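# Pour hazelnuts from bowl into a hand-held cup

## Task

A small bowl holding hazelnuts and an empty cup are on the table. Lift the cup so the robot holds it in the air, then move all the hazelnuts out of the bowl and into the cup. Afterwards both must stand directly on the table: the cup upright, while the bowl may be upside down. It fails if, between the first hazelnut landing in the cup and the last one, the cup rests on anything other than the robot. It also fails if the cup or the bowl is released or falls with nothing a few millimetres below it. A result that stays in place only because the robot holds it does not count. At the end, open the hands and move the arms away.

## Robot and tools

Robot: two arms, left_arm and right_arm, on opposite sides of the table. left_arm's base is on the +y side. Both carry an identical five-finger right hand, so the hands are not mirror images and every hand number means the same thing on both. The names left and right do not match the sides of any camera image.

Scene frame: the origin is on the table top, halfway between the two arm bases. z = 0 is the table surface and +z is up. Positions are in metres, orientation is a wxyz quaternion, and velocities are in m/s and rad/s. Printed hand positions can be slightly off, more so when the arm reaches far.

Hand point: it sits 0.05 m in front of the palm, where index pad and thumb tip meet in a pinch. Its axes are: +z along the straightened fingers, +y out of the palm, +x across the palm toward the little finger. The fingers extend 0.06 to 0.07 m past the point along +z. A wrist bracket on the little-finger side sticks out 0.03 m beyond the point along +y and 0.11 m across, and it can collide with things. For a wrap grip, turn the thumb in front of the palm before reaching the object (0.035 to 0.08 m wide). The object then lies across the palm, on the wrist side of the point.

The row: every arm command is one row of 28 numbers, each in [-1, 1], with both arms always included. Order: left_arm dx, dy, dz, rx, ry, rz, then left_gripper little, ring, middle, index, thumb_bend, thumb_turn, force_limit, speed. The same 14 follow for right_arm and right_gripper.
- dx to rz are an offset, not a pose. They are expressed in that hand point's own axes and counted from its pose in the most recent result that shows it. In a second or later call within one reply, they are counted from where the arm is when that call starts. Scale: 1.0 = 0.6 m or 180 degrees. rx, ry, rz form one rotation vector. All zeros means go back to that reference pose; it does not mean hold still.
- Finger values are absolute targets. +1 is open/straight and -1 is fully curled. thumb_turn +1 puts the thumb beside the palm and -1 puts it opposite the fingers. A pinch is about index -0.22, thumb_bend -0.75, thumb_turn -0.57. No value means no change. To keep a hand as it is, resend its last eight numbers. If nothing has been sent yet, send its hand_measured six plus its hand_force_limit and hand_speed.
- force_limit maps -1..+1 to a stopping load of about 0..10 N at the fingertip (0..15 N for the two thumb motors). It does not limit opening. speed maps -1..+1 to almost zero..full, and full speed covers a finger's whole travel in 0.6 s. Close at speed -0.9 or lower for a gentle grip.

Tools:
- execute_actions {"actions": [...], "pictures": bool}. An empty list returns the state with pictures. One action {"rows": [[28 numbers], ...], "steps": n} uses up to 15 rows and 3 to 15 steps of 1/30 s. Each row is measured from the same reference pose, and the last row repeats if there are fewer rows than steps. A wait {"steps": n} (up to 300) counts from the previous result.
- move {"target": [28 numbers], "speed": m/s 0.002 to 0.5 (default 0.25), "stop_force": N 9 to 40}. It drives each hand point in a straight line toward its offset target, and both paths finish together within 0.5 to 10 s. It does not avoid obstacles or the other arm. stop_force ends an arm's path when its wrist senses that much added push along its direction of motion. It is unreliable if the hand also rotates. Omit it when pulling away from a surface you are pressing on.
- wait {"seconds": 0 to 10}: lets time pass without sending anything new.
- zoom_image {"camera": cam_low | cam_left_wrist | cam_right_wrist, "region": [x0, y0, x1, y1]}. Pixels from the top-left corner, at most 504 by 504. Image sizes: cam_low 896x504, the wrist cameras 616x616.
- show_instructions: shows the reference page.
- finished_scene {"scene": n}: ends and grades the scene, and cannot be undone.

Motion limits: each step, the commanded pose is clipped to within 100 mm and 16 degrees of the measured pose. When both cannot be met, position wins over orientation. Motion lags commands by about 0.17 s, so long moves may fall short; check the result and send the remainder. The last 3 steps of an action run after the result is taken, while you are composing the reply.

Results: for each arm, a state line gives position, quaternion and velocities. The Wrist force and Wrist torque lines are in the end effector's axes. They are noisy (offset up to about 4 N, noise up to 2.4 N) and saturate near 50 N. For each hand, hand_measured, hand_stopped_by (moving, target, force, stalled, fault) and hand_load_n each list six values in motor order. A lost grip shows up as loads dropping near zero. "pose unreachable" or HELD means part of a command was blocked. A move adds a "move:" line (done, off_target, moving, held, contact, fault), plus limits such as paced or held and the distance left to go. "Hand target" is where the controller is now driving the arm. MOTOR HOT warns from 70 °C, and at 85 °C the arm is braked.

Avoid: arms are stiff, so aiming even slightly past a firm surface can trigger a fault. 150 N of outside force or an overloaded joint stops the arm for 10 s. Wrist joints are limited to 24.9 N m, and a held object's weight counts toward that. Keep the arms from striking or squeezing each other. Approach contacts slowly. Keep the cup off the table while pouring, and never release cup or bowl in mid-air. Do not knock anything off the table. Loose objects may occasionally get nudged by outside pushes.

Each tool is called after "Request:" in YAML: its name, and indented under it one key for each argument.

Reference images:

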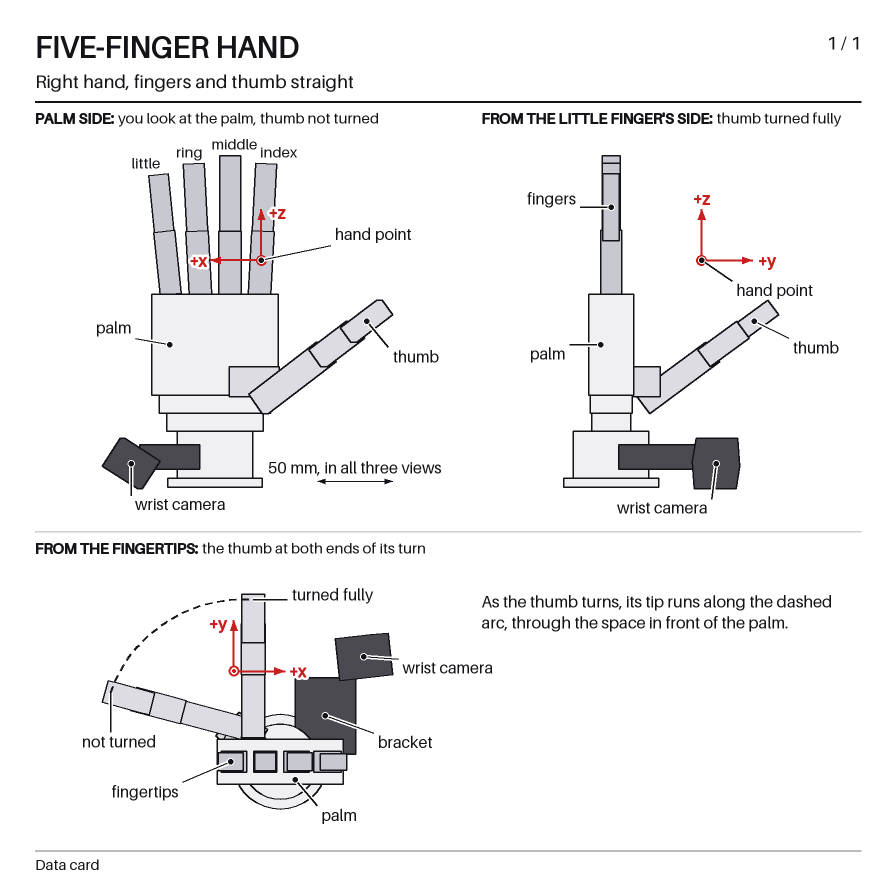

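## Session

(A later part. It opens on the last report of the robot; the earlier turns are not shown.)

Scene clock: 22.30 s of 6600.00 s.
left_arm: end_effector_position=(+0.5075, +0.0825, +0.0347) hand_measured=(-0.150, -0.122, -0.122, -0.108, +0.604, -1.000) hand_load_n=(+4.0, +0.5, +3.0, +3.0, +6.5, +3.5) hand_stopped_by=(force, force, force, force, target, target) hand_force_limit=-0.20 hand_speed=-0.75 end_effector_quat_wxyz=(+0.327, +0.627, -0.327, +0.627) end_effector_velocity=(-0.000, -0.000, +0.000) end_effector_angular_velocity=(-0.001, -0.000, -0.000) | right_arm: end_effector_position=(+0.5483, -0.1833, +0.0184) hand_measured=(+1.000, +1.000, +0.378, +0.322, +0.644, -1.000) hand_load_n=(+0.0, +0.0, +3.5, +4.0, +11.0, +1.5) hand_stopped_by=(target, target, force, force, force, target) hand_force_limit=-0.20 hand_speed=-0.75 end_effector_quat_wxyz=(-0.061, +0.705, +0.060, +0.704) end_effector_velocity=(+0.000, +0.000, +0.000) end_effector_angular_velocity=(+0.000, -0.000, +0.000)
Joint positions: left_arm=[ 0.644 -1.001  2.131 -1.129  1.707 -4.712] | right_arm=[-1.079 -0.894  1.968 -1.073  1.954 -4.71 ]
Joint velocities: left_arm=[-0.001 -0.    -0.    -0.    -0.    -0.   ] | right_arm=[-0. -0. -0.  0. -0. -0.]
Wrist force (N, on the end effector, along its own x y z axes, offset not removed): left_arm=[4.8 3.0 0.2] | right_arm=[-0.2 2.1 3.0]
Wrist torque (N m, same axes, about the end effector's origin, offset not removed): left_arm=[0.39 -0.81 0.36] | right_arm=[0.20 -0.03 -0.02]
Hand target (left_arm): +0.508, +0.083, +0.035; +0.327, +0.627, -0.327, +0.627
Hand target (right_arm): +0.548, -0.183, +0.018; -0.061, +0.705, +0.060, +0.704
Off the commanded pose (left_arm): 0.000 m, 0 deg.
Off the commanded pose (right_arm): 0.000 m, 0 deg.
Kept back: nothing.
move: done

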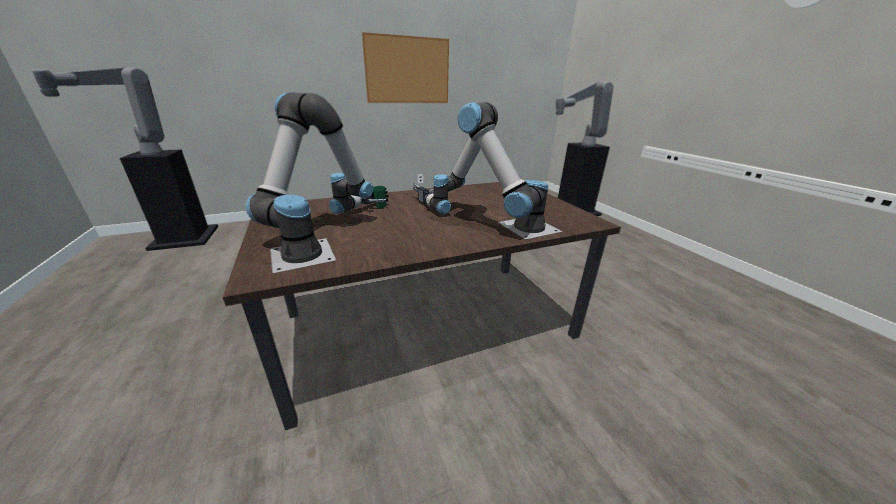

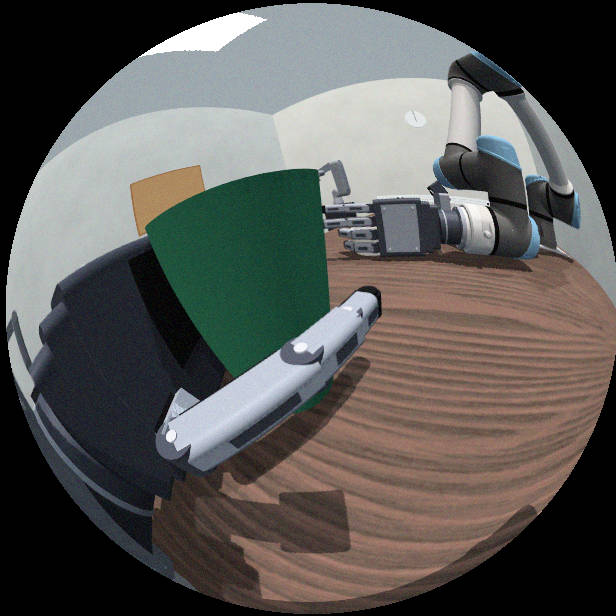

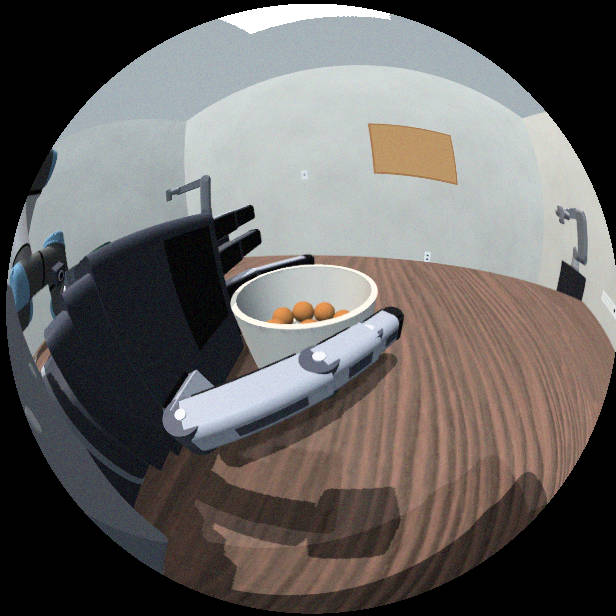

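Request:
execute_actions:
  actions:
    - {"rows": [[0,0,0,0,0,0,-0.8,-0.8,-0.8,-0.8,0.6,-1,-0.2,-0.75, 0,0,0,0,0,0,1,1,0.45,0.45,1,-1,-0.2,-0.3],[0,0,0,0,0,0,-0.8,-0.8,-0.8,-0.8,0.6,-1,-0.2,-0.75, 0,0,0,0,0,0,1,1,0.45,0.45,1,-1,-0.2,-0.3],[0,0,0,0,0,0,-0.8,-0.8,-0.8,-0.8,0.6,-1,-0.2,-0.75, 0,0,0,0,0,0,1,1,0.45,0.45,1,-1,-0.2,-0.3],[0,0,0,0,0,0,-0.8,-0.8,-0.8,-0.8,0.6,-1,-0.2,-0.75, 0,0,0,0,0,0,1,1,0.45,0.45,1,-1,-0.2,-0.3],[0,0,0,0,0,0,-0.8,-0.8,-0.8,-0.8,0.6,-1,-0.2,-0.75, 0,0,0.003,0,0,0,1,1,0.45,0.45,1,-1,-0.2,-0.3],[0,0,0,0,0,0,-0.8,-0.8,-0.8,-0.8,0.6,-1,-0.2,-0.75, 0,0,0.006,0,0,0,1,1,0.45,0.45,1,-1,-0.2,-0.3],[0,0,0,0,0,0,-0.8,-0.8,-0.8,-0.8,0.6,-1,-0.2,-0.75, 0,0,0.009,0,0,0,1,1,0.45,0.45,1,-1,-0.2,-0.3],[0,0,0,0,0,0,-0.8,-0.8,-0.8,-0.8,0.6,-1,-0.2,-0.75, 0,0,0.012,0,0,0,1,1,0.45,0.45,1,-1,-0.2,-0.3],[0,0,0,0,0,0,-0.8,-0.8,-0.8,-0.8,0.6,-1,-0.2,-0.75, 0,0,0.015,0,0,0,1,1,0.45,0.45,1,-1,-0.2,-0.3],[0,0,0,0,0,0,-0.8,-0.8,-0.8,-0.8,0.6,-1,-0.2,-0.75, 0,0.003,0.018,0,0,0,1,1,0.45,0.45,1,-1,-0.2,-0.3]], "steps": 15}

Request:
move:
  target: [0,0,0,0,0,0,-0.8,-0.85,-0.8,-0.8,0.6,-1,-0.2,-0.75, 0,0,0,0,0,0,1,1,-0.8,-0.8,1,-1,0,-0.75]

Scene clock: 23.17 s of 6600.00 s.
left_arm: end_effector_position=(+0.5075, +0.0825, +0.0347) hand_measured=(-0.150, -0.122, -0.122, -0.108, +0.604, -1.000) hand_load_n=(+4.0, +0.5, +3.0, +3.0, +6.5, +3.5) hand_stopped_by=(force, force, force, force, target, target) hand_force_limit=-0.20 hand_speed=-0.75 end_effector_quat_wxyz=(+0.327, +0.627, -0.327, +0.627) end_effector_velocity=(-0.001, -0.000, -0.001) end_effector_angular_velocity=(+0.001, +0.001, -0.001) | right_arm: end_effector_position=(+0.5553, -0.1825, +0.0184) hand_measured=(+1.000, +1.000, +0.450, +0.450, +0.858, -1.000) hand_load_n=(+0.0, +0.0, +0.0, +0.0, +0.5, +0.5) hand_stopped_by=(target, target, target, target, moving, target) hand_force_limit=-0.20 hand_speed=-0.30 end_effector_quat_wxyz=(-0.062, +0.705, +0.060, +0.704) end_effector_velocity=(+0.038, -0.006, -0.000) end_effector_angular_velocity=(-0.001, -0.001, -0.004)
Joint positions: left_arm=[ 0.644 -1.001  2.131 -1.129  1.707 -4.712] | right_arm=[-1.086 -0.888  1.952 -1.063  1.947 -4.71 ]
Joint velocities: left_arm=[-0.001  0.001  0.     0.     0.001 -0.   ] | right_arm=[-0.054  0.028 -0.067  0.038 -0.05  -0.001]
Wrist force (N, on the end effector, along its own x y z axes, offset not removed): left_arm=[-0.1 2.6 -0.2] | right_arm=[-1.2 -2.1 0.2]
Wrist torque (N m, same axes, about the end effector's origin, offset not removed): left_arm=[0.43 -0.03 -0.01] | right_arm=[-0.33 0.10 -0.17]
Steps of this call (steps 1 to 14: nothing new was sent; steps 15 to 26: the first 12 steps of this action). Readings (end_effector_position | what the end effector reports):
15: left_arm (+0.5075, +0.0825, +0.0347) | right_arm (+0.5483, -0.1833, +0.0183) | left_arm hand_measured=(-0.150, -0.122, -0.122, -0.108, +0.604, -1.000) hand_load_n=(+4.0, +0.5, +3.0, +3.0, +6.5, +3.5) hand_stopped_by=(force, force, force, force, target, target) hand_force_limit=-0.20 hand_speed=-0.75 | right_arm hand_measured=(+1.000, +1.000, +0.378, +0.322, +0.644, -1.000) hand_load_n=(+0.0, +0.0, +3.5, +4.0, +11.0, +1.0) hand_stopped_by=(target, target, moving, moving, moving, target) hand_force_limit=-0.20 hand_speed=-0.30
16: left_arm (+0.5075, +0.0825, +0.0347) | right_arm (+0.5483, -0.1833, +0.0183) | left_arm hand_measured=(-0.150, -0.122, -0.122, -0.108, +0.604, -1.000) hand_load_n=(+4.0, +0.5, +3.0, +3.0, +6.5, +3.5) hand_stopped_by=(force, force, force, force, target, target) hand_force_limit=-0.20 hand_speed=-0.75 | right_arm hand_measured=(+1.000, +1.000, +0.378, +0.322, +0.644, -1.000) hand_load_n=(+0.0, +0.0, +3.5, +4.0, +11.0, +1.0) hand_stopped_by=(target, target, moving, moving, moving, target) hand_force_limit=-0.20 hand_speed=-0.30
18: left_arm (+0.5075, +0.0825, +0.0347) | right_arm (+0.5483, -0.1833, +0.0183) | left_arm hand_measured=(-0.150, -0.122, -0.122, -0.108, +0.604, -1.000) hand_load_n=(+4.0, +0.5, +3.0, +3.0, +6.5, +3.5) hand_stopped_by=(force, force, force, force, target, target) hand_force_limit=-0.20 hand_speed=-0.75 | right_arm hand_measured=(+1.000, +1.000, +0.412, +0.356, +0.664, -1.000) hand_load_n=(+0.0, +0.0, +1.5, +0.0, +4.5, +0.5) hand_stopped_by=(target, target, moving, moving, moving, target) hand_force_limit=-0.20 hand_speed=-0.30
22: left_arm (+0.5075, +0.0825, +0.0347) | right_arm (+0.5498, -0.1828, +0.0183) | left_arm hand_measured=(-0.150, -0.122, -0.122, -0.108, +0.604, -1.000) hand_load_n=(+4.0, +0.5, +3.0, +3.0, +6.5, +3.5) hand_stopped_by=(force, force, force, force, target, target) hand_force_limit=-0.20 hand_speed=-0.75 | right_arm hand_measured=(+1.000, +1.000, +0.450, +0.450, +0.758, -1.000) hand_load_n=(+0.0, +0.0, +0.0, +0.0, +0.0, +0.0) hand_stopped_by=(target, target, target, moving, moving, target) hand_force_limit=-0.20 hand_speed=-0.30
26: the state above

Scene clock: 24.47 s of 6600.00 s.
left_arm: end_effector_position=(+0.5075, +0.0825, +0.0347) hand_measured=(-0.150, -0.146, -0.122, -0.108, +0.604, -1.000) hand_load_n=(+1.5, +6.0, +1.5, +2.0, +7.0, +4.0) hand_stopped_by=(force, force, force, force, target, target) hand_force_limit=-0.20 hand_speed=-0.75 end_effector_quat_wxyz=(+0.327, +0.627, -0.327, +0.627) end_effector_velocity=(-0.001, -0.001, +0.000) end_effector_angular_velocity=(-0.000, -0.000, -0.002) | right_arm: end_effector_position=(+0.5592, -0.1832, +0.0183) hand_measured=(+1.000, +1.000, +0.230, +0.176, +1.000, -1.000) hand_load_n=(+0.0, +0.0, +2.5, +6.5, +1.5, +0.5) hand_stopped_by=(target, target, force, force, target, target) hand_force_limit=0.00 hand_speed=-0.75 end_effector_quat_wxyz=(-0.061, +0.705, +0.060, +0.704) end_effector_velocity=(-0.001, +0.001, +0.000) end_effector_angular_velocity=(-0.001, +0.000, +0.002)
Joint positions: left_arm=[ 0.644 -1.001  2.131 -1.129  1.707 -4.712] | right_arm=[-1.092 -0.885  1.945 -1.059  1.942 -4.71 ]
Joint velocities: left_arm=[-0.002 -0.    -0.001  0.001 -0.    -0.   ] | right_arm=[ 0.001 -0.001  0.001  0.    -0.001 -0.001]
Wrist force (N, on the end effector, along its own x y z axes, offset not removed): left_arm=[3.3 2.2 -0.2] | right_arm=[0.1 -1.2 -0.8]
Wrist torque (N m, same axes, about the end effector's origin, offset not removed): left_arm=[0.40 -0.59 0.15] | right_arm=[-0.11 0.08 -0.12]
Hand target (left_arm): +0.508, +0.083, +0.035; +0.327, +0.627, -0.327, +0.627
Hand target (right_arm): +0.559, -0.183, +0.018; -0.061, +0.705, +0.060, +0.704
Off your previous action's commanded pose (left_arm): 0.000 m, 0 deg at its last step (step 3 of this call).
Off your previous action's commanded pose (right_arm): 0.002 m, 0 deg at its last step (step 3 of this call).
Off the commanded pose (left_arm): 0.000 m, 0 deg.
Off the commanded pose (right_arm): 0.000 m, 0 deg.
Kept back: nothing.
move: done

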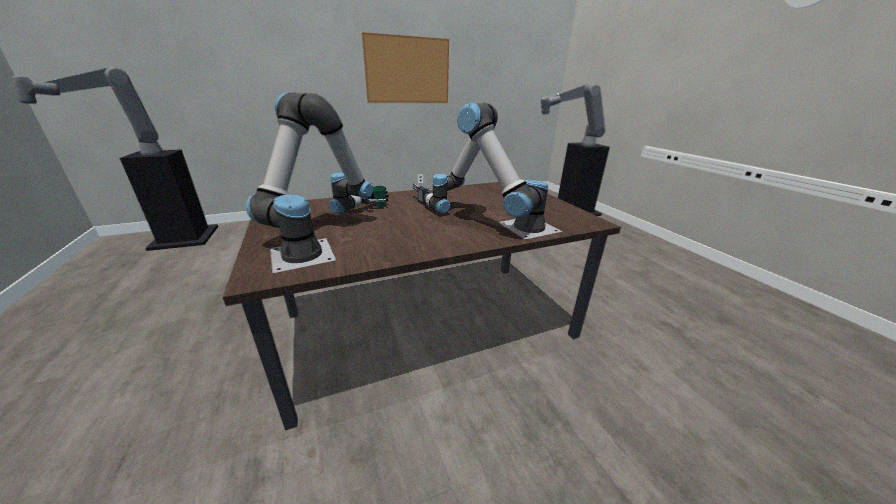

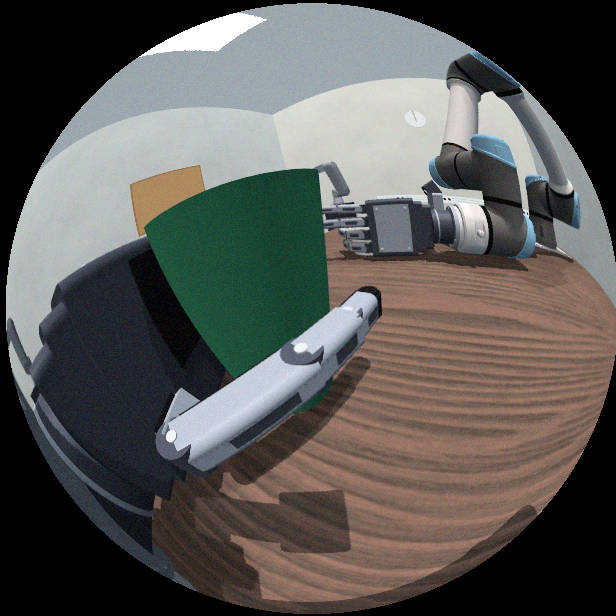

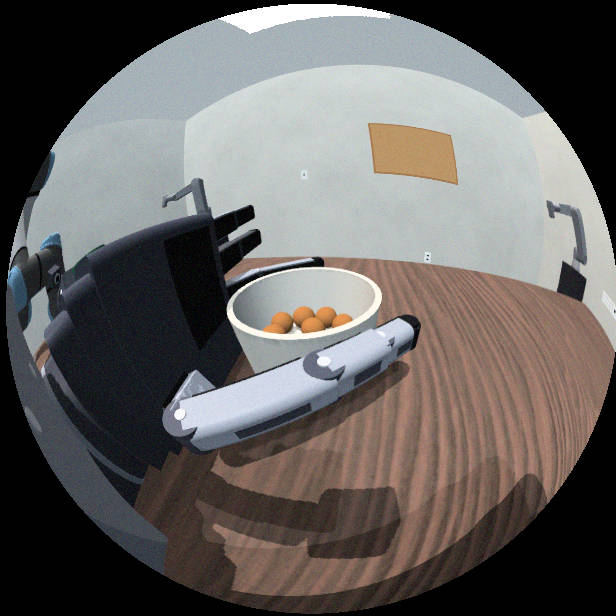

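Request:
move:
  target: [0,0,0,0,0,0,-0.8,-0.85,-0.85,-0.85,0.3,-1,0.1,-0.88, 0,0,0,0,0,0,1,1,-0.85,-0.8,0.5,-1,0.3,-0.88]

Scene clock: 25.40 s of 6600.00 s.
left_arm: end_effector_position=(+0.5075, +0.0825, +0.0347) hand_measured=(-0.150, -0.146, -0.146, -0.140, +0.598, -1.000) hand_load_n=(+0.5, +3.0, +5.0, +6.0, +9.0, +2.5) hand_stopped_by=(force, force, force, force, force, target) hand_force_limit=0.10 hand_speed=-0.88 end_effector_quat_wxyz=(+0.327, +0.627, -0.327, +0.627) end_effector_velocity=(-0.001, -0.001, -0.000) end_effector_angular_velocity=(+0.001, -0.000, -0.002) | right_arm: end_effector_position=(+0.5592, -0.1832, +0.0183) hand_measured=(+1.000, +1.000, +0.214, +0.176, +0.972, -1.000) hand_load_n=(+0.0, +0.0, +8.0, +5.0, +8.5, +1.0) hand_stopped_by=(target, target, force, force, force, target) hand_force_limit=0.30 hand_speed=-0.88 end_effector_quat_wxyz=(-0.061, +0.705, +0.060, +0.704) end_effector_velocity=(+0.000, -0.000, +0.001) end_effector_angular_velocity=(+0.000, -0.001, -0.001)
Joint positions: left_arm=[ 0.644 -1.001  2.131 -1.129  1.707 -4.712] | right_arm=[-1.092 -0.885  1.945 -1.059  1.942 -4.71 ]
Joint velocities: left_arm=[-0.002  0.001 -0.     0.001  0.     0.001] | right_arm=[-0.    -0.001  0.    -0.001  0.    -0.001]
Wrist force (N, on the end effector, along its own x y z axes, offset not removed): left_arm=[-0.7 0.5 -1.5] | right_arm=[0.3 -1.5 1.0]
Wrist torque (N m, same axes, about the end effector's origin, offset not removed): left_arm=[0.20 -0.07 -0.10] | right_arm=[0.06 -0.15 -0.09]
Hand target (left_arm): +0.508, +0.083, +0.035; +0.327, +0.627, -0.327, +0.627
Hand target (right_arm): +0.559, -0.183, +0.018; -0.061, +0.705, +0.060, +0.704
Off the commanded pose (left_arm): 0.000 m, 0 deg.
Off the commanded pose (right_arm): 0.000 m, 0 deg.
Kept back: nothing.
move: done

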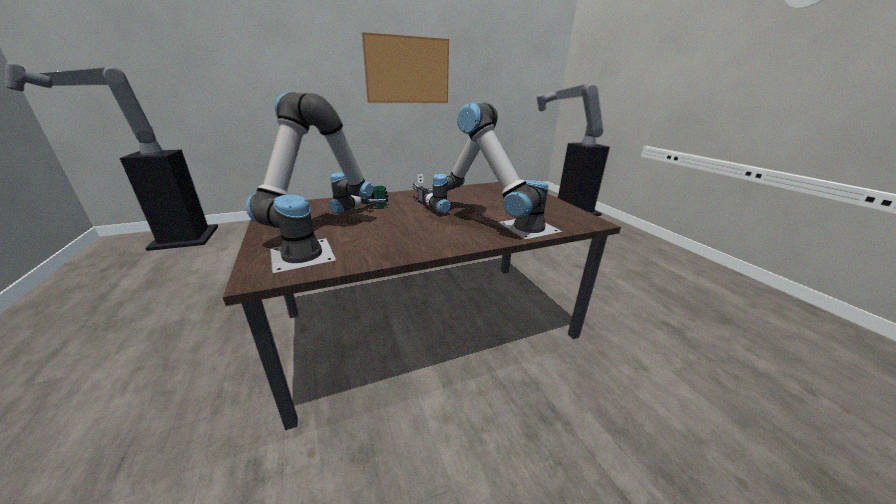

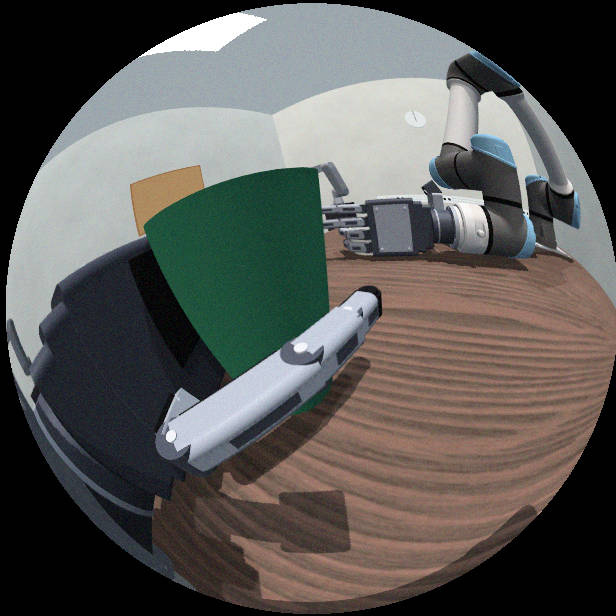

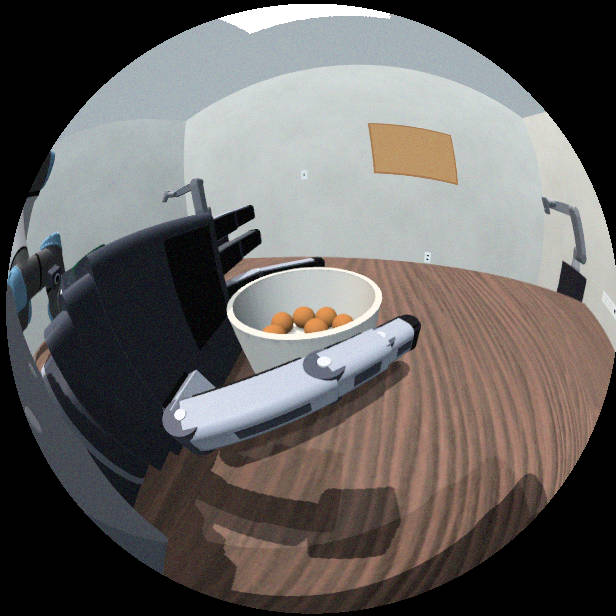

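Request:
move:
  target: [0.05,0,0,0,0,0,-0.8,-0.85,-0.85,-0.85,0.3,-1,0.1,-0.88, 0.07,0,0,0,0,0,1,1,-0.85,-0.8,0.5,-1,0.3,-0.88]
  speed: 0.06

Scene clock: 31.07 s of 6600.00 s.
left_arm: end_effector_position=(+0.5075, +0.0825, +0.0645) hand_measured=(-0.150, -0.146, -0.146, -0.140, +0.598, -1.000) hand_load_n=(+0.5, +3.0, +5.0, +6.0, +9.0, +2.5) hand_stopped_by=(force, force, force, force, force, target) hand_force_limit=0.10 hand_speed=-0.88 end_effector_quat_wxyz=(+0.327, +0.627, -0.327, +0.627) end_effector_velocity=(+0.000, -0.001, +0.002) end_effector_angular_velocity=(-0.001, -0.000, +0.000) | right_arm: end_effector_position=(+0.5592, -0.1833, +0.0601) hand_measured=(+1.000, +1.000, +0.214, +0.176, +0.972, -1.000) hand_load_n=(+0.0, +0.0, +7.5, +5.0, +8.5, +2.5) hand_stopped_by=(target, target, force, force, force, target) hand_force_limit=0.30 hand_speed=-0.88 end_effector_quat_wxyz=(-0.061, +0.705, +0.060, +0.704) end_effector_velocity=(-0.001, +0.000, +0.001) end_effector_angular_velocity=(-0.001, +0.003, +0.002)
Joint positions: left_arm=[ 0.644 -1.074  2.127 -1.052  1.707 -4.712] | right_arm=[-1.092 -0.975  1.943 -0.968  1.942 -4.71 ]
Joint velocities: left_arm=[-0.001 -0.004 -0.001  0.004 -0.001 -0.   ] | right_arm=[ 0.001 -0.003  0.     0.006 -0.002  0.   ]
Wrist force (N, on the end effector, along its own x y z axes, offset not removed): left_arm=[-2.4 3.2 -1.7] | right_arm=[-2.1 -0.4 0.7]
Wrist torque (N m, same axes, about the end effector's origin, offset not removed): left_arm=[0.67 0.31 -0.14] | right_arm=[0.00 -0.07 -0.09]
Hand target (left_arm): +0.507, +0.082, +0.065; +0.327, +0.627, -0.327, +0.627
Hand target (right_arm): +0.559, -0.183, +0.060; -0.061, +0.705, +0.060, +0.704
Off the commanded pose (left_arm): 0.000 m, 0 deg.
Off the commanded pose (right_arm): 0.000 m, 0 deg.
Kept back: nothing.
After step 120, 0.57 s passed at rest.
move: done

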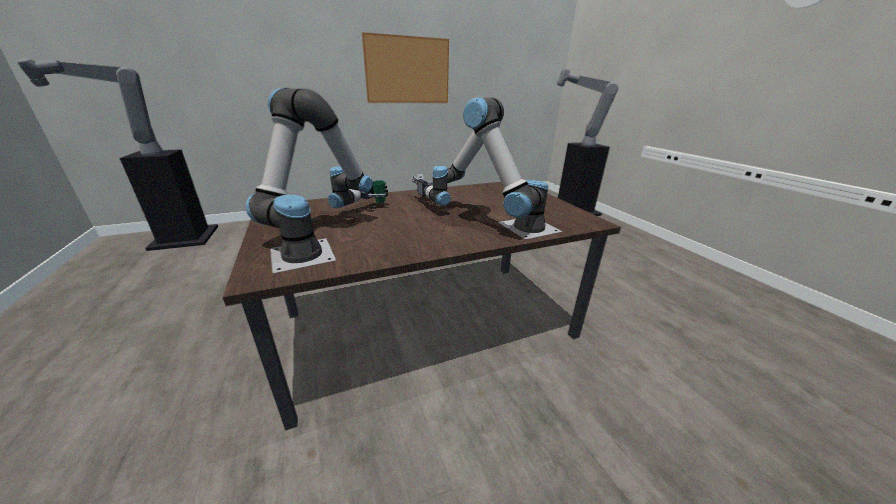

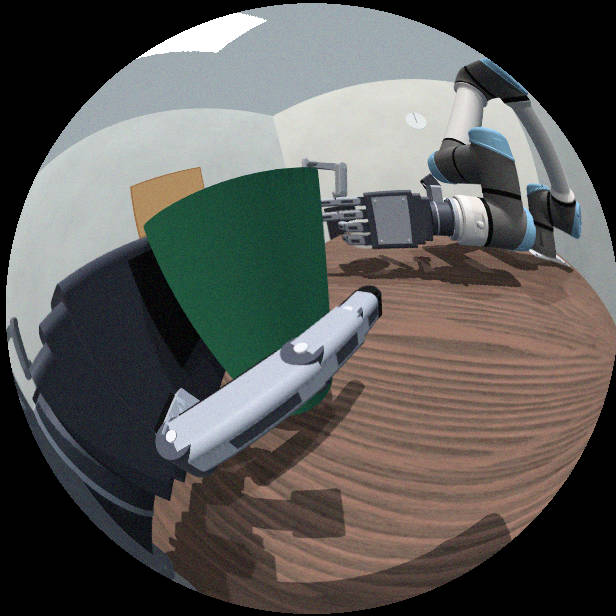

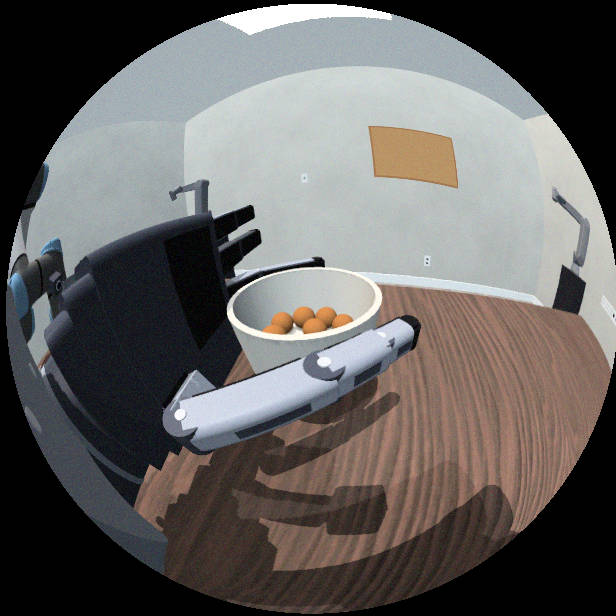

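Request:
move:
  target: [0.0175,0.0945,-0.061,0,0,0,-0.8,-0.85,-0.85,-0.85,0.3,-1,0.1,-0.88, 0.283,-0.2145,-0.232,0.1818,-0.1905,0.2079,1,1,-0.85,-0.8,0.5,-1,0.3,-0.88]
  speed: 0.2

Scene clock: 35.80 s of 6600.00 s.
left_arm: end_effector_position=(+0.4401, +0.0800, +0.0749) hand_measured=(-0.150, -0.146, -0.146, -0.140, +0.598, -1.000) hand_load_n=(+0.5, +3.0, +5.0, +6.0, +9.0, +2.5) hand_stopped_by=(force, force, force, force, force, target) hand_force_limit=0.10 hand_speed=-0.88 end_effector_quat_wxyz=(+0.327, +0.627, -0.327, +0.627) end_effector_velocity=(-0.000, +0.000, -0.000) end_effector_angular_velocity=(+0.000, +0.001, +0.001) | right_arm: end_effector_position=(+0.4004, -0.0807, +0.2301) hand_measured=(+1.000, +1.000, +0.214, +0.176, +0.972, -1.000) hand_load_n=(+0.0, +0.0, +7.5, +5.0, +8.5, +2.5) hand_stopped_by=(target, target, force, force, force, target) hand_force_limit=0.30 hand_speed=-0.88 end_effector_quat_wxyz=(-0.447, +0.813, +0.042, +0.372) end_effector_velocity=(-0.000, +0.000, +0.002) end_effector_angular_velocity=(+0.004, +0.004, +0.004)
Joint positions: left_arm=[ 0.495 -1.184  2.288 -1.103  1.559 -4.712] | right_arm=[-1.2   -1.493  1.805  0.058  1.107 -4.06 ]
Joint velocities: left_arm=[-0.001 -0.     0.001 -0.    -0.001 -0.001] | right_arm=[-0.003 -0.001 -0.003  0.004 -0.009  0.003]
Wrist force (N, on the end effector, along its own x y z axes, offset not removed): left_arm=[3.9 1.2 -1.6] | right_arm=[-2.3 -0.1 1.7]
Wrist torque (N m, same axes, about the end effector's origin, offset not removed): left_arm=[0.31 -0.64 0.32] | right_arm=[-0.28 -0.05 -0.22]
Hand target (left_arm): +0.440, +0.080, +0.075; +0.327, +0.627, -0.327, +0.627
Hand target (right_arm): +0.400, -0.081, +0.230; -0.447, +0.813, +0.042, +0.372
Off the commanded pose (left_arm): 0.000 m, 0 deg.
Off the commanded pose (right_arm): 0.000 m, 0 deg.
Kept back: nothing.
move: done

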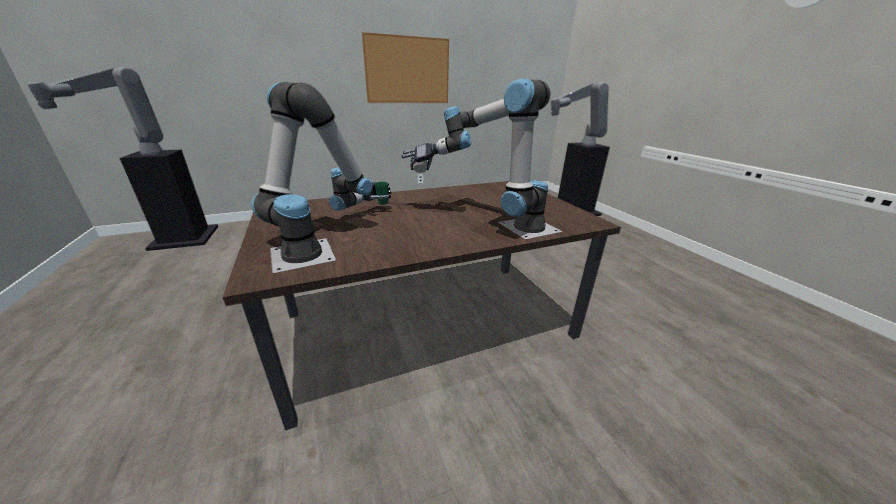

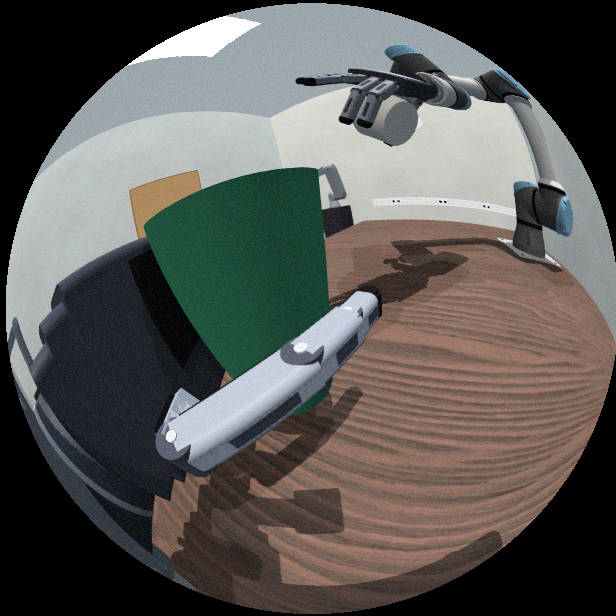

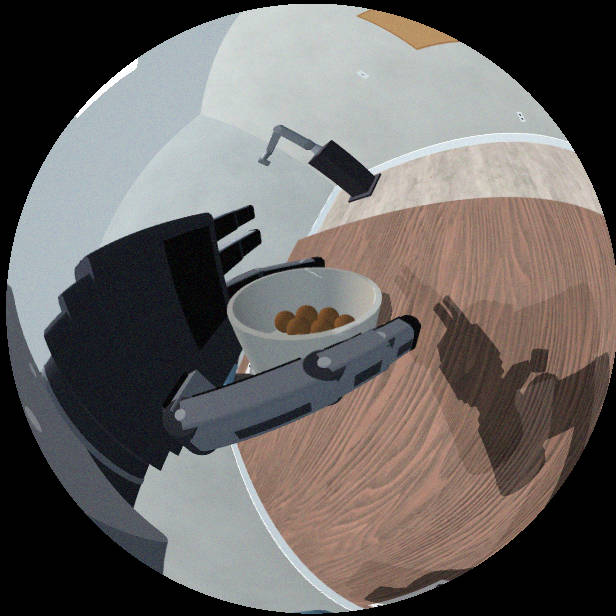

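Request:
move:
  target: [0.0835,0.049,0.128,0,0.0911,0.0638,-0.8,-0.85,-0.85,-0.85,0.3,-1,0.1,-0.88, -0.065,-0.1867,0.1425,0,0,0,1,1,-0.85,-0.8,0.5,-1,0.3,-0.88]
  speed: 0.12

Scene clock: 38.30 s of 6600.00 s.
left_arm: end_effector_position=(+0.4600, +0.0003, +0.1249) hand_measured=(-0.150, -0.146, -0.146, -0.140, +0.598, -1.000) hand_load_n=(+0.5, +2.5, +5.0, +6.0, +9.0, +2.5) hand_stopped_by=(force, force, force, force, force, target) hand_force_limit=0.10 hand_speed=-0.88 end_effector_quat_wxyz=(+0.306, +0.496, -0.339, +0.739) end_effector_velocity=(-0.000, -0.002, +0.001) end_effector_angular_velocity=(-0.002, -0.006, -0.001) | right_arm: end_effector_position=(+0.3758, +0.0611, +0.2553) hand_measured=(+1.000, +1.000, +0.214, +0.176, +0.972, -1.000) hand_load_n=(+0.0, +0.0, +7.5, +5.0, +9.0, +2.5) hand_stopped_by=(target, target, force, force, force, target) hand_force_limit=0.30 hand_speed=-0.88 end_effector_quat_wxyz=(-0.447, +0.812, +0.042, +0.372) end_effector_velocity=(+0.001, +0.002, -0.001) end_effector_angular_velocity=(-0.002, +0.001, -0.003)
Joint positions: left_arm=[ 0.426 -1.091  2.182 -1.374  1.521 -4.491] | right_arm=[-0.887 -1.285  1.485  0.134  1.401 -3.946]
Joint velocities: left_arm=[-0.002  0.003 -0.003 -0.005  0.     0.004] | right_arm=[ 0.003  0.006 -0.007  0.003  0.006  0.002]
Wrist force (N, on the end effector, along its own x y z axes, offset not removed): left_arm=[0.3 3.3 -1.5] | right_arm=[-1.5 0.5 2.3]
Wrist torque (N m, same axes, about the end effector's origin, offset not removed): left_arm=[0.60 -0.36 0.02] | right_arm=[-0.09 -0.03 -0.30]
Hand target (left_arm): +0.460, +0.000, +0.125; +0.306, +0.496, -0.339, +0.739
Hand target (right_arm): +0.376, +0.061, +0.255; -0.447, +0.812, +0.042, +0.372
Off the commanded pose (left_arm): 0.000 m, 0 deg.
Off the commanded pose (right_arm): 0.000 m, 0 deg.
Kept back: nothing.
move: done

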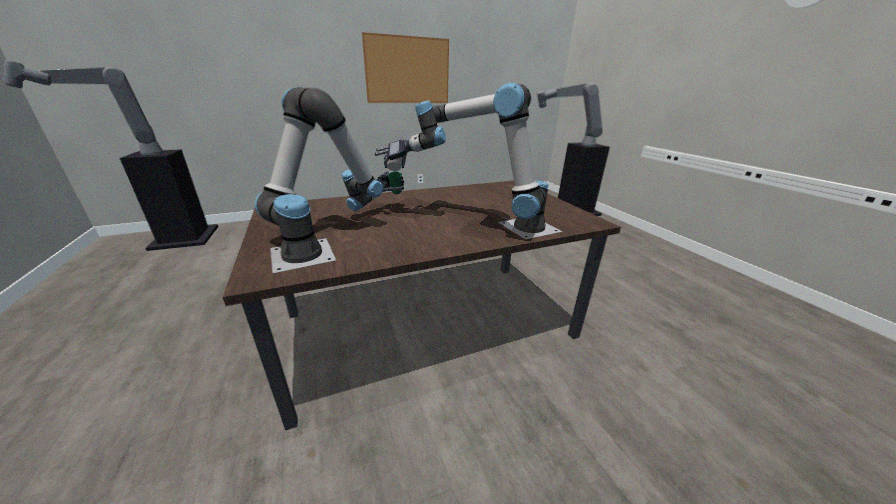

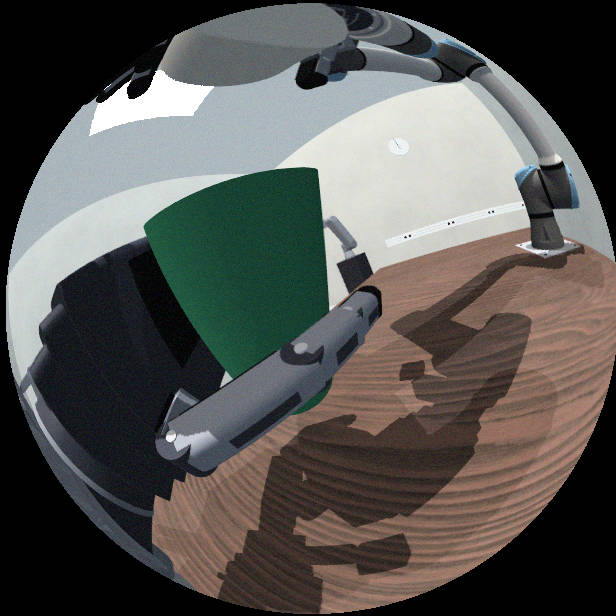

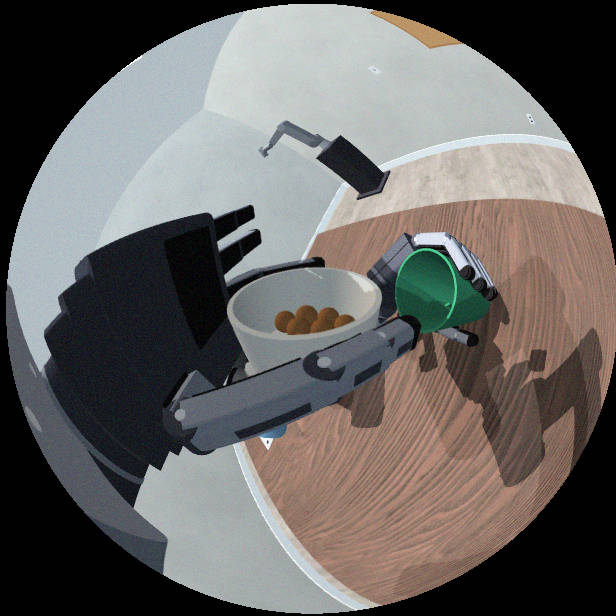

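Request:
move:
  target: [0,0,0,0,0,0,-0.8,-0.85,-0.85,-0.85,0.3,-1,0.1,-0.88, -0.024,0.0397,0.0222,0,-0.0352,0.0755,1,1,-0.85,-0.8,0.5,-1,0.3,-0.88]
  speed: 0.08

Scene clock: 41.20 s of 6600.00 s.
left_arm: end_effector_position=(+0.4600, +0.0003, +0.1249) hand_measured=(-0.150, -0.146, -0.146, -0.140, +0.598, -1.000) hand_load_n=(+0.5, +2.5, +5.0, +6.0, +9.0, +2.5) hand_stopped_by=(force, force, force, force, force, target) hand_force_limit=0.10 hand_speed=-0.88 end_effector_quat_wxyz=(+0.306, +0.496, -0.339, +0.739) end_effector_velocity=(+0.001, +0.001, -0.001) end_effector_angular_velocity=(+0.001, +0.001, +0.001) | right_arm: end_effector_position=(+0.3825, +0.0608, +0.2253) hand_measured=(+1.000, +1.000, +0.214, +0.176, +0.972, -1.000) hand_load_n=(+0.0, +0.0, +7.5, +5.0, +9.0, +2.0) hand_stopped_by=(target, target, force, force, force, target) hand_force_limit=0.30 hand_speed=-0.88 end_effector_quat_wxyz=(+0.485, -0.831, +0.030, -0.272) end_effector_velocity=(-0.000, +0.001, -0.002) end_effector_angular_velocity=(+0.004, +0.010, +0.002)
Joint positions: left_arm=[ 0.426 -1.091  2.182 -1.374  1.521 -4.491] | right_arm=[-0.968 -1.228  1.454  0.19   1.242 -3.759]
Joint velocities: left_arm=[ 0.001  0.001  0.     0.    -0.    -0.   ] | right_arm=[-0.002  0.004 -0.002  0.002 -0.007  0.007]
Wrist force (N, on the end effector, along its own x y z axes, offset not removed): left_arm=[0.6 0.8 -2.9] | right_arm=[-1.0 1.6 1.4]
Wrist torque (N m, same axes, about the end effector's origin, offset not removed): left_arm=[0.31 -0.07 -0.03] | right_arm=[0.15 -0.18 -0.17]
Hand target (left_arm): +0.460, +0.000, +0.125; +0.306, +0.496, -0.339, +0.739
Hand target (right_arm): +0.383, +0.061, +0.225; -0.485, +0.831, -0.030, +0.271
Off the commanded pose (left_arm): 0.000 m, 0 deg.
Off the commanded pose (right_arm): 0.000 m, 0 deg.
Kept back: nothing.
move: done

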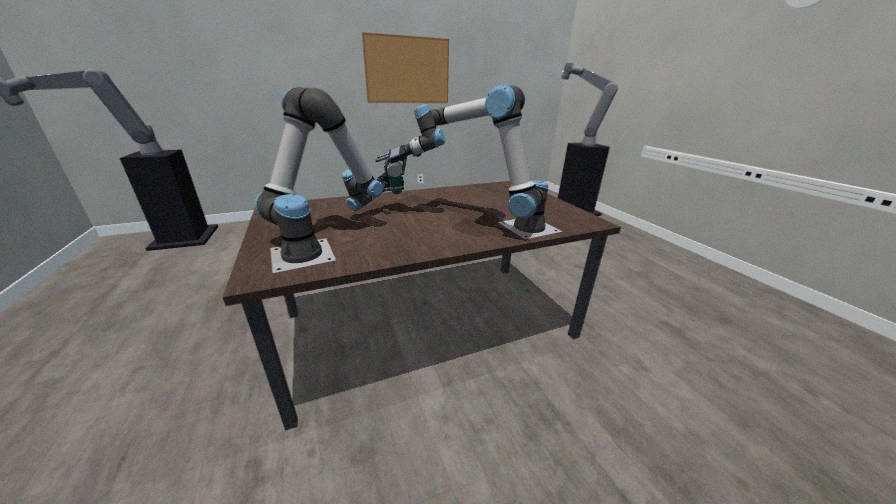

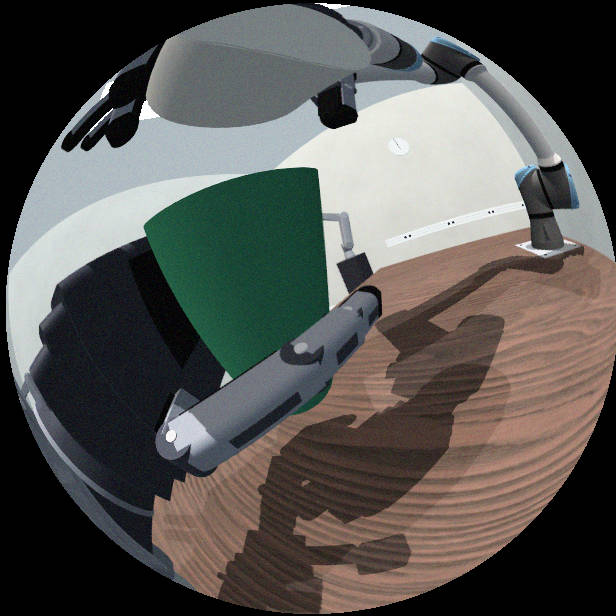

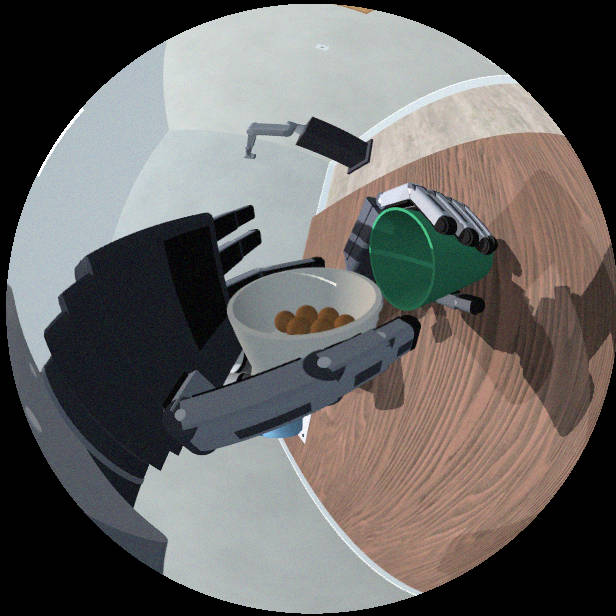

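Request:
zoom_image:
  camera: "cam_right_wrist"
  region: [220, 160, 500, 400]

Request:
zoom_image:
  camera: "cam_low"
  region: [340, 130, 450, 215]

Region (220, 160, 500, 400) of cam_right_wrist's 616x616 image, scaled by 1.800, with more detail than that image has; it fills the top 432 rows of this view, and the rest is white.

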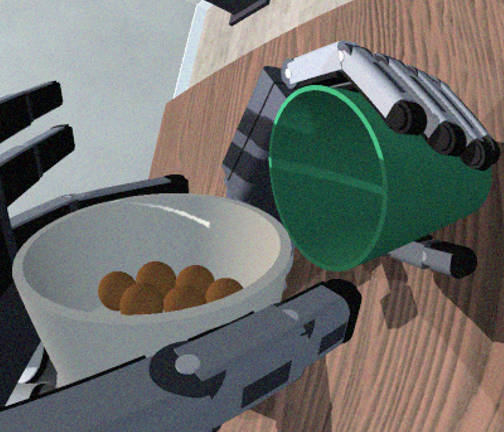

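Region (340, 130, 450, 215) of cam_low's 896x504 image, scaled by 4.582, with more detail than that image has; it fills the top 389 rows of this view, and the rest is white.

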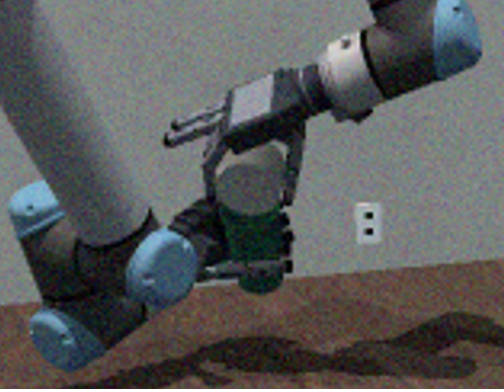

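Request:
move:
  target: [0,0,0,0,0,0,-0.8,-0.85,-0.85,-0.85,0.3,-1,0.1,-0.88, 0.0142,0.0009,0.0004,0,-0.0305,0.0655,1,1,-0.85,-0.8,0.5,-1,0.3,-0.88]
  speed: 0.06

Request:
zoom_image:
  camera: "cam_right_wrist"
  region: [220, 160, 500, 400]

Scene clock: 43.83 s of 6600.00 s.
left_arm: end_effector_position=(+0.4600, +0.0003, +0.1249) hand_measured=(-0.150, -0.146, -0.146, -0.140, +0.598, -1.000) hand_load_n=(+0.5, +2.5, +5.0, +6.0, +9.0, +2.5) hand_stopped_by=(force, force, force, force, force, target) hand_force_limit=0.10 hand_speed=-0.88 end_effector_quat_wxyz=(+0.306, +0.496, -0.339, +0.739) end_effector_velocity=(-0.001, -0.000, -0.001) end_effector_angular_velocity=(+0.002, +0.000, -0.001) | right_arm: end_effector_position=(+0.3900, +0.0580, +0.2283) hand_measured=(+1.000, +1.000, +0.214, +0.176, +0.972, -1.000) hand_load_n=(+0.0, +0.0, +7.5, +5.0, +9.0, +2.0) hand_stopped_by=(target, target, force, force, force, target) hand_force_limit=0.30 hand_speed=-0.88 end_effector_quat_wxyz=(+0.511, -0.836, +0.091, -0.181) end_effector_velocity=(-0.000, +0.000, +0.001) end_effector_angular_velocity=(+0.005, +0.012, +0.002)
Joint positions: left_arm=[ 0.426 -1.091  2.182 -1.374  1.521 -4.491] | right_arm=[-1.043 -1.182  1.377  0.289  1.093 -3.61 ]
Joint velocities: left_arm=[-0.001  0.     0.001  0.     0.     0.   ] | right_arm=[-0.003  0.002 -0.004  0.006 -0.01   0.008]
Wrist force (N, on the end effector, along its own x y z axes, offset not removed): left_arm=[0.9 1.2 -2.9] | right_arm=[-2.1 -0.5 0.0]
Wrist torque (N m, same axes, about the end effector's origin, offset not removed): left_arm=[0.42 -0.29 0.07] | right_arm=[-0.07 0.22 -0.23]
Hand target (left_arm): +0.460, +0.000, +0.125; +0.306, +0.496, -0.339, +0.739
Hand target (right_arm): +0.390, +0.058, +0.228; -0.511, +0.836, -0.092, +0.180
Off the commanded pose (left_arm): 0.000 m, 0 deg.
Off the commanded pose (right_arm): 0.000 m, 0 deg.
Kept back: nothing.
move: done

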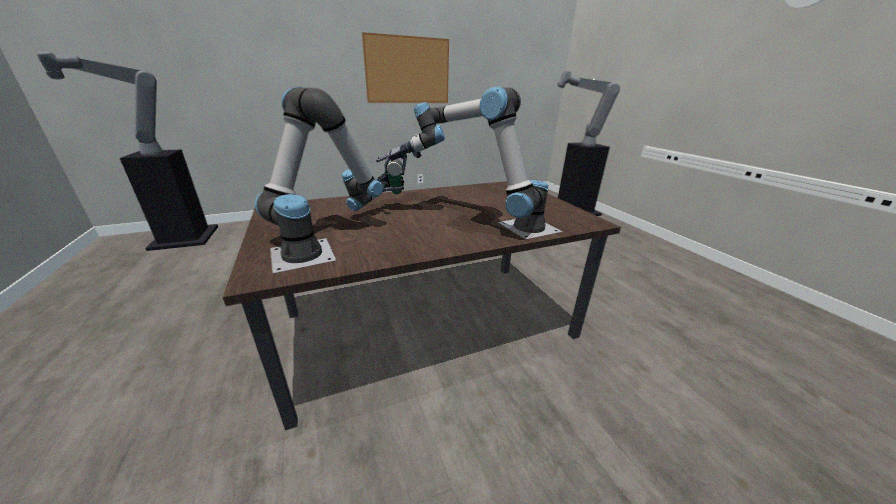

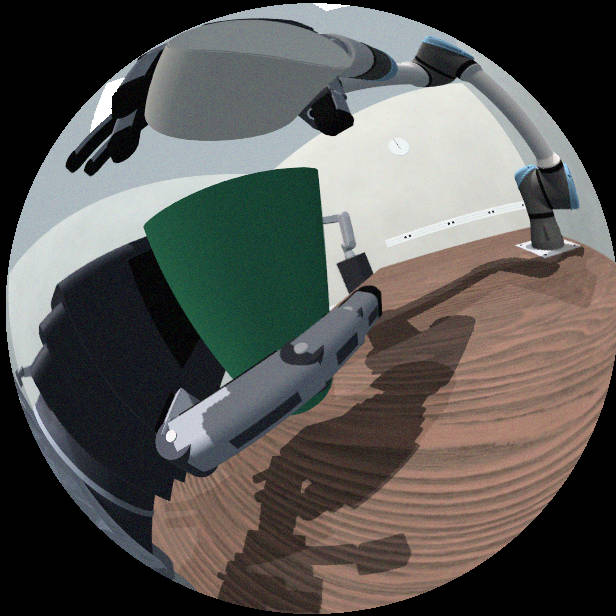

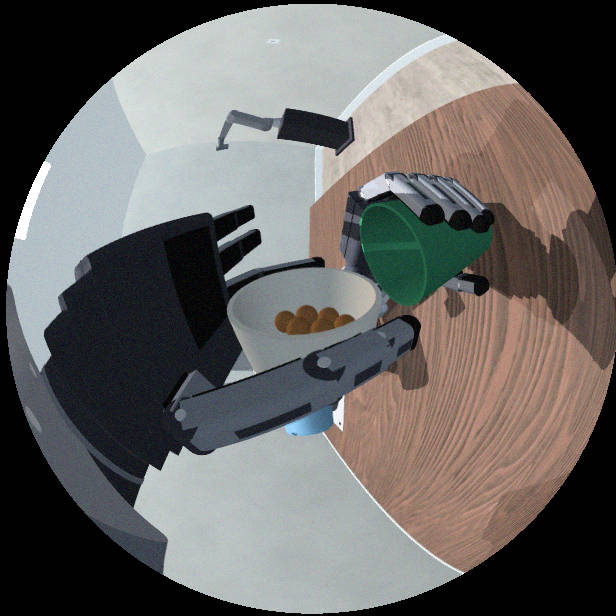

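Region (220, 160, 500, 400) of cam_right_wrist's 616x616 image, scaled by 1.800, with more detail than that image has; it fills the top 432 rows of this view, and the rest is white.

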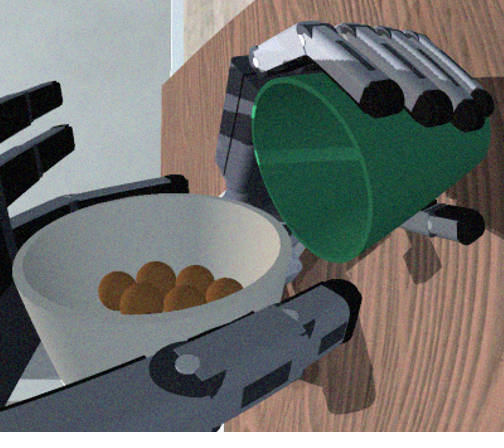

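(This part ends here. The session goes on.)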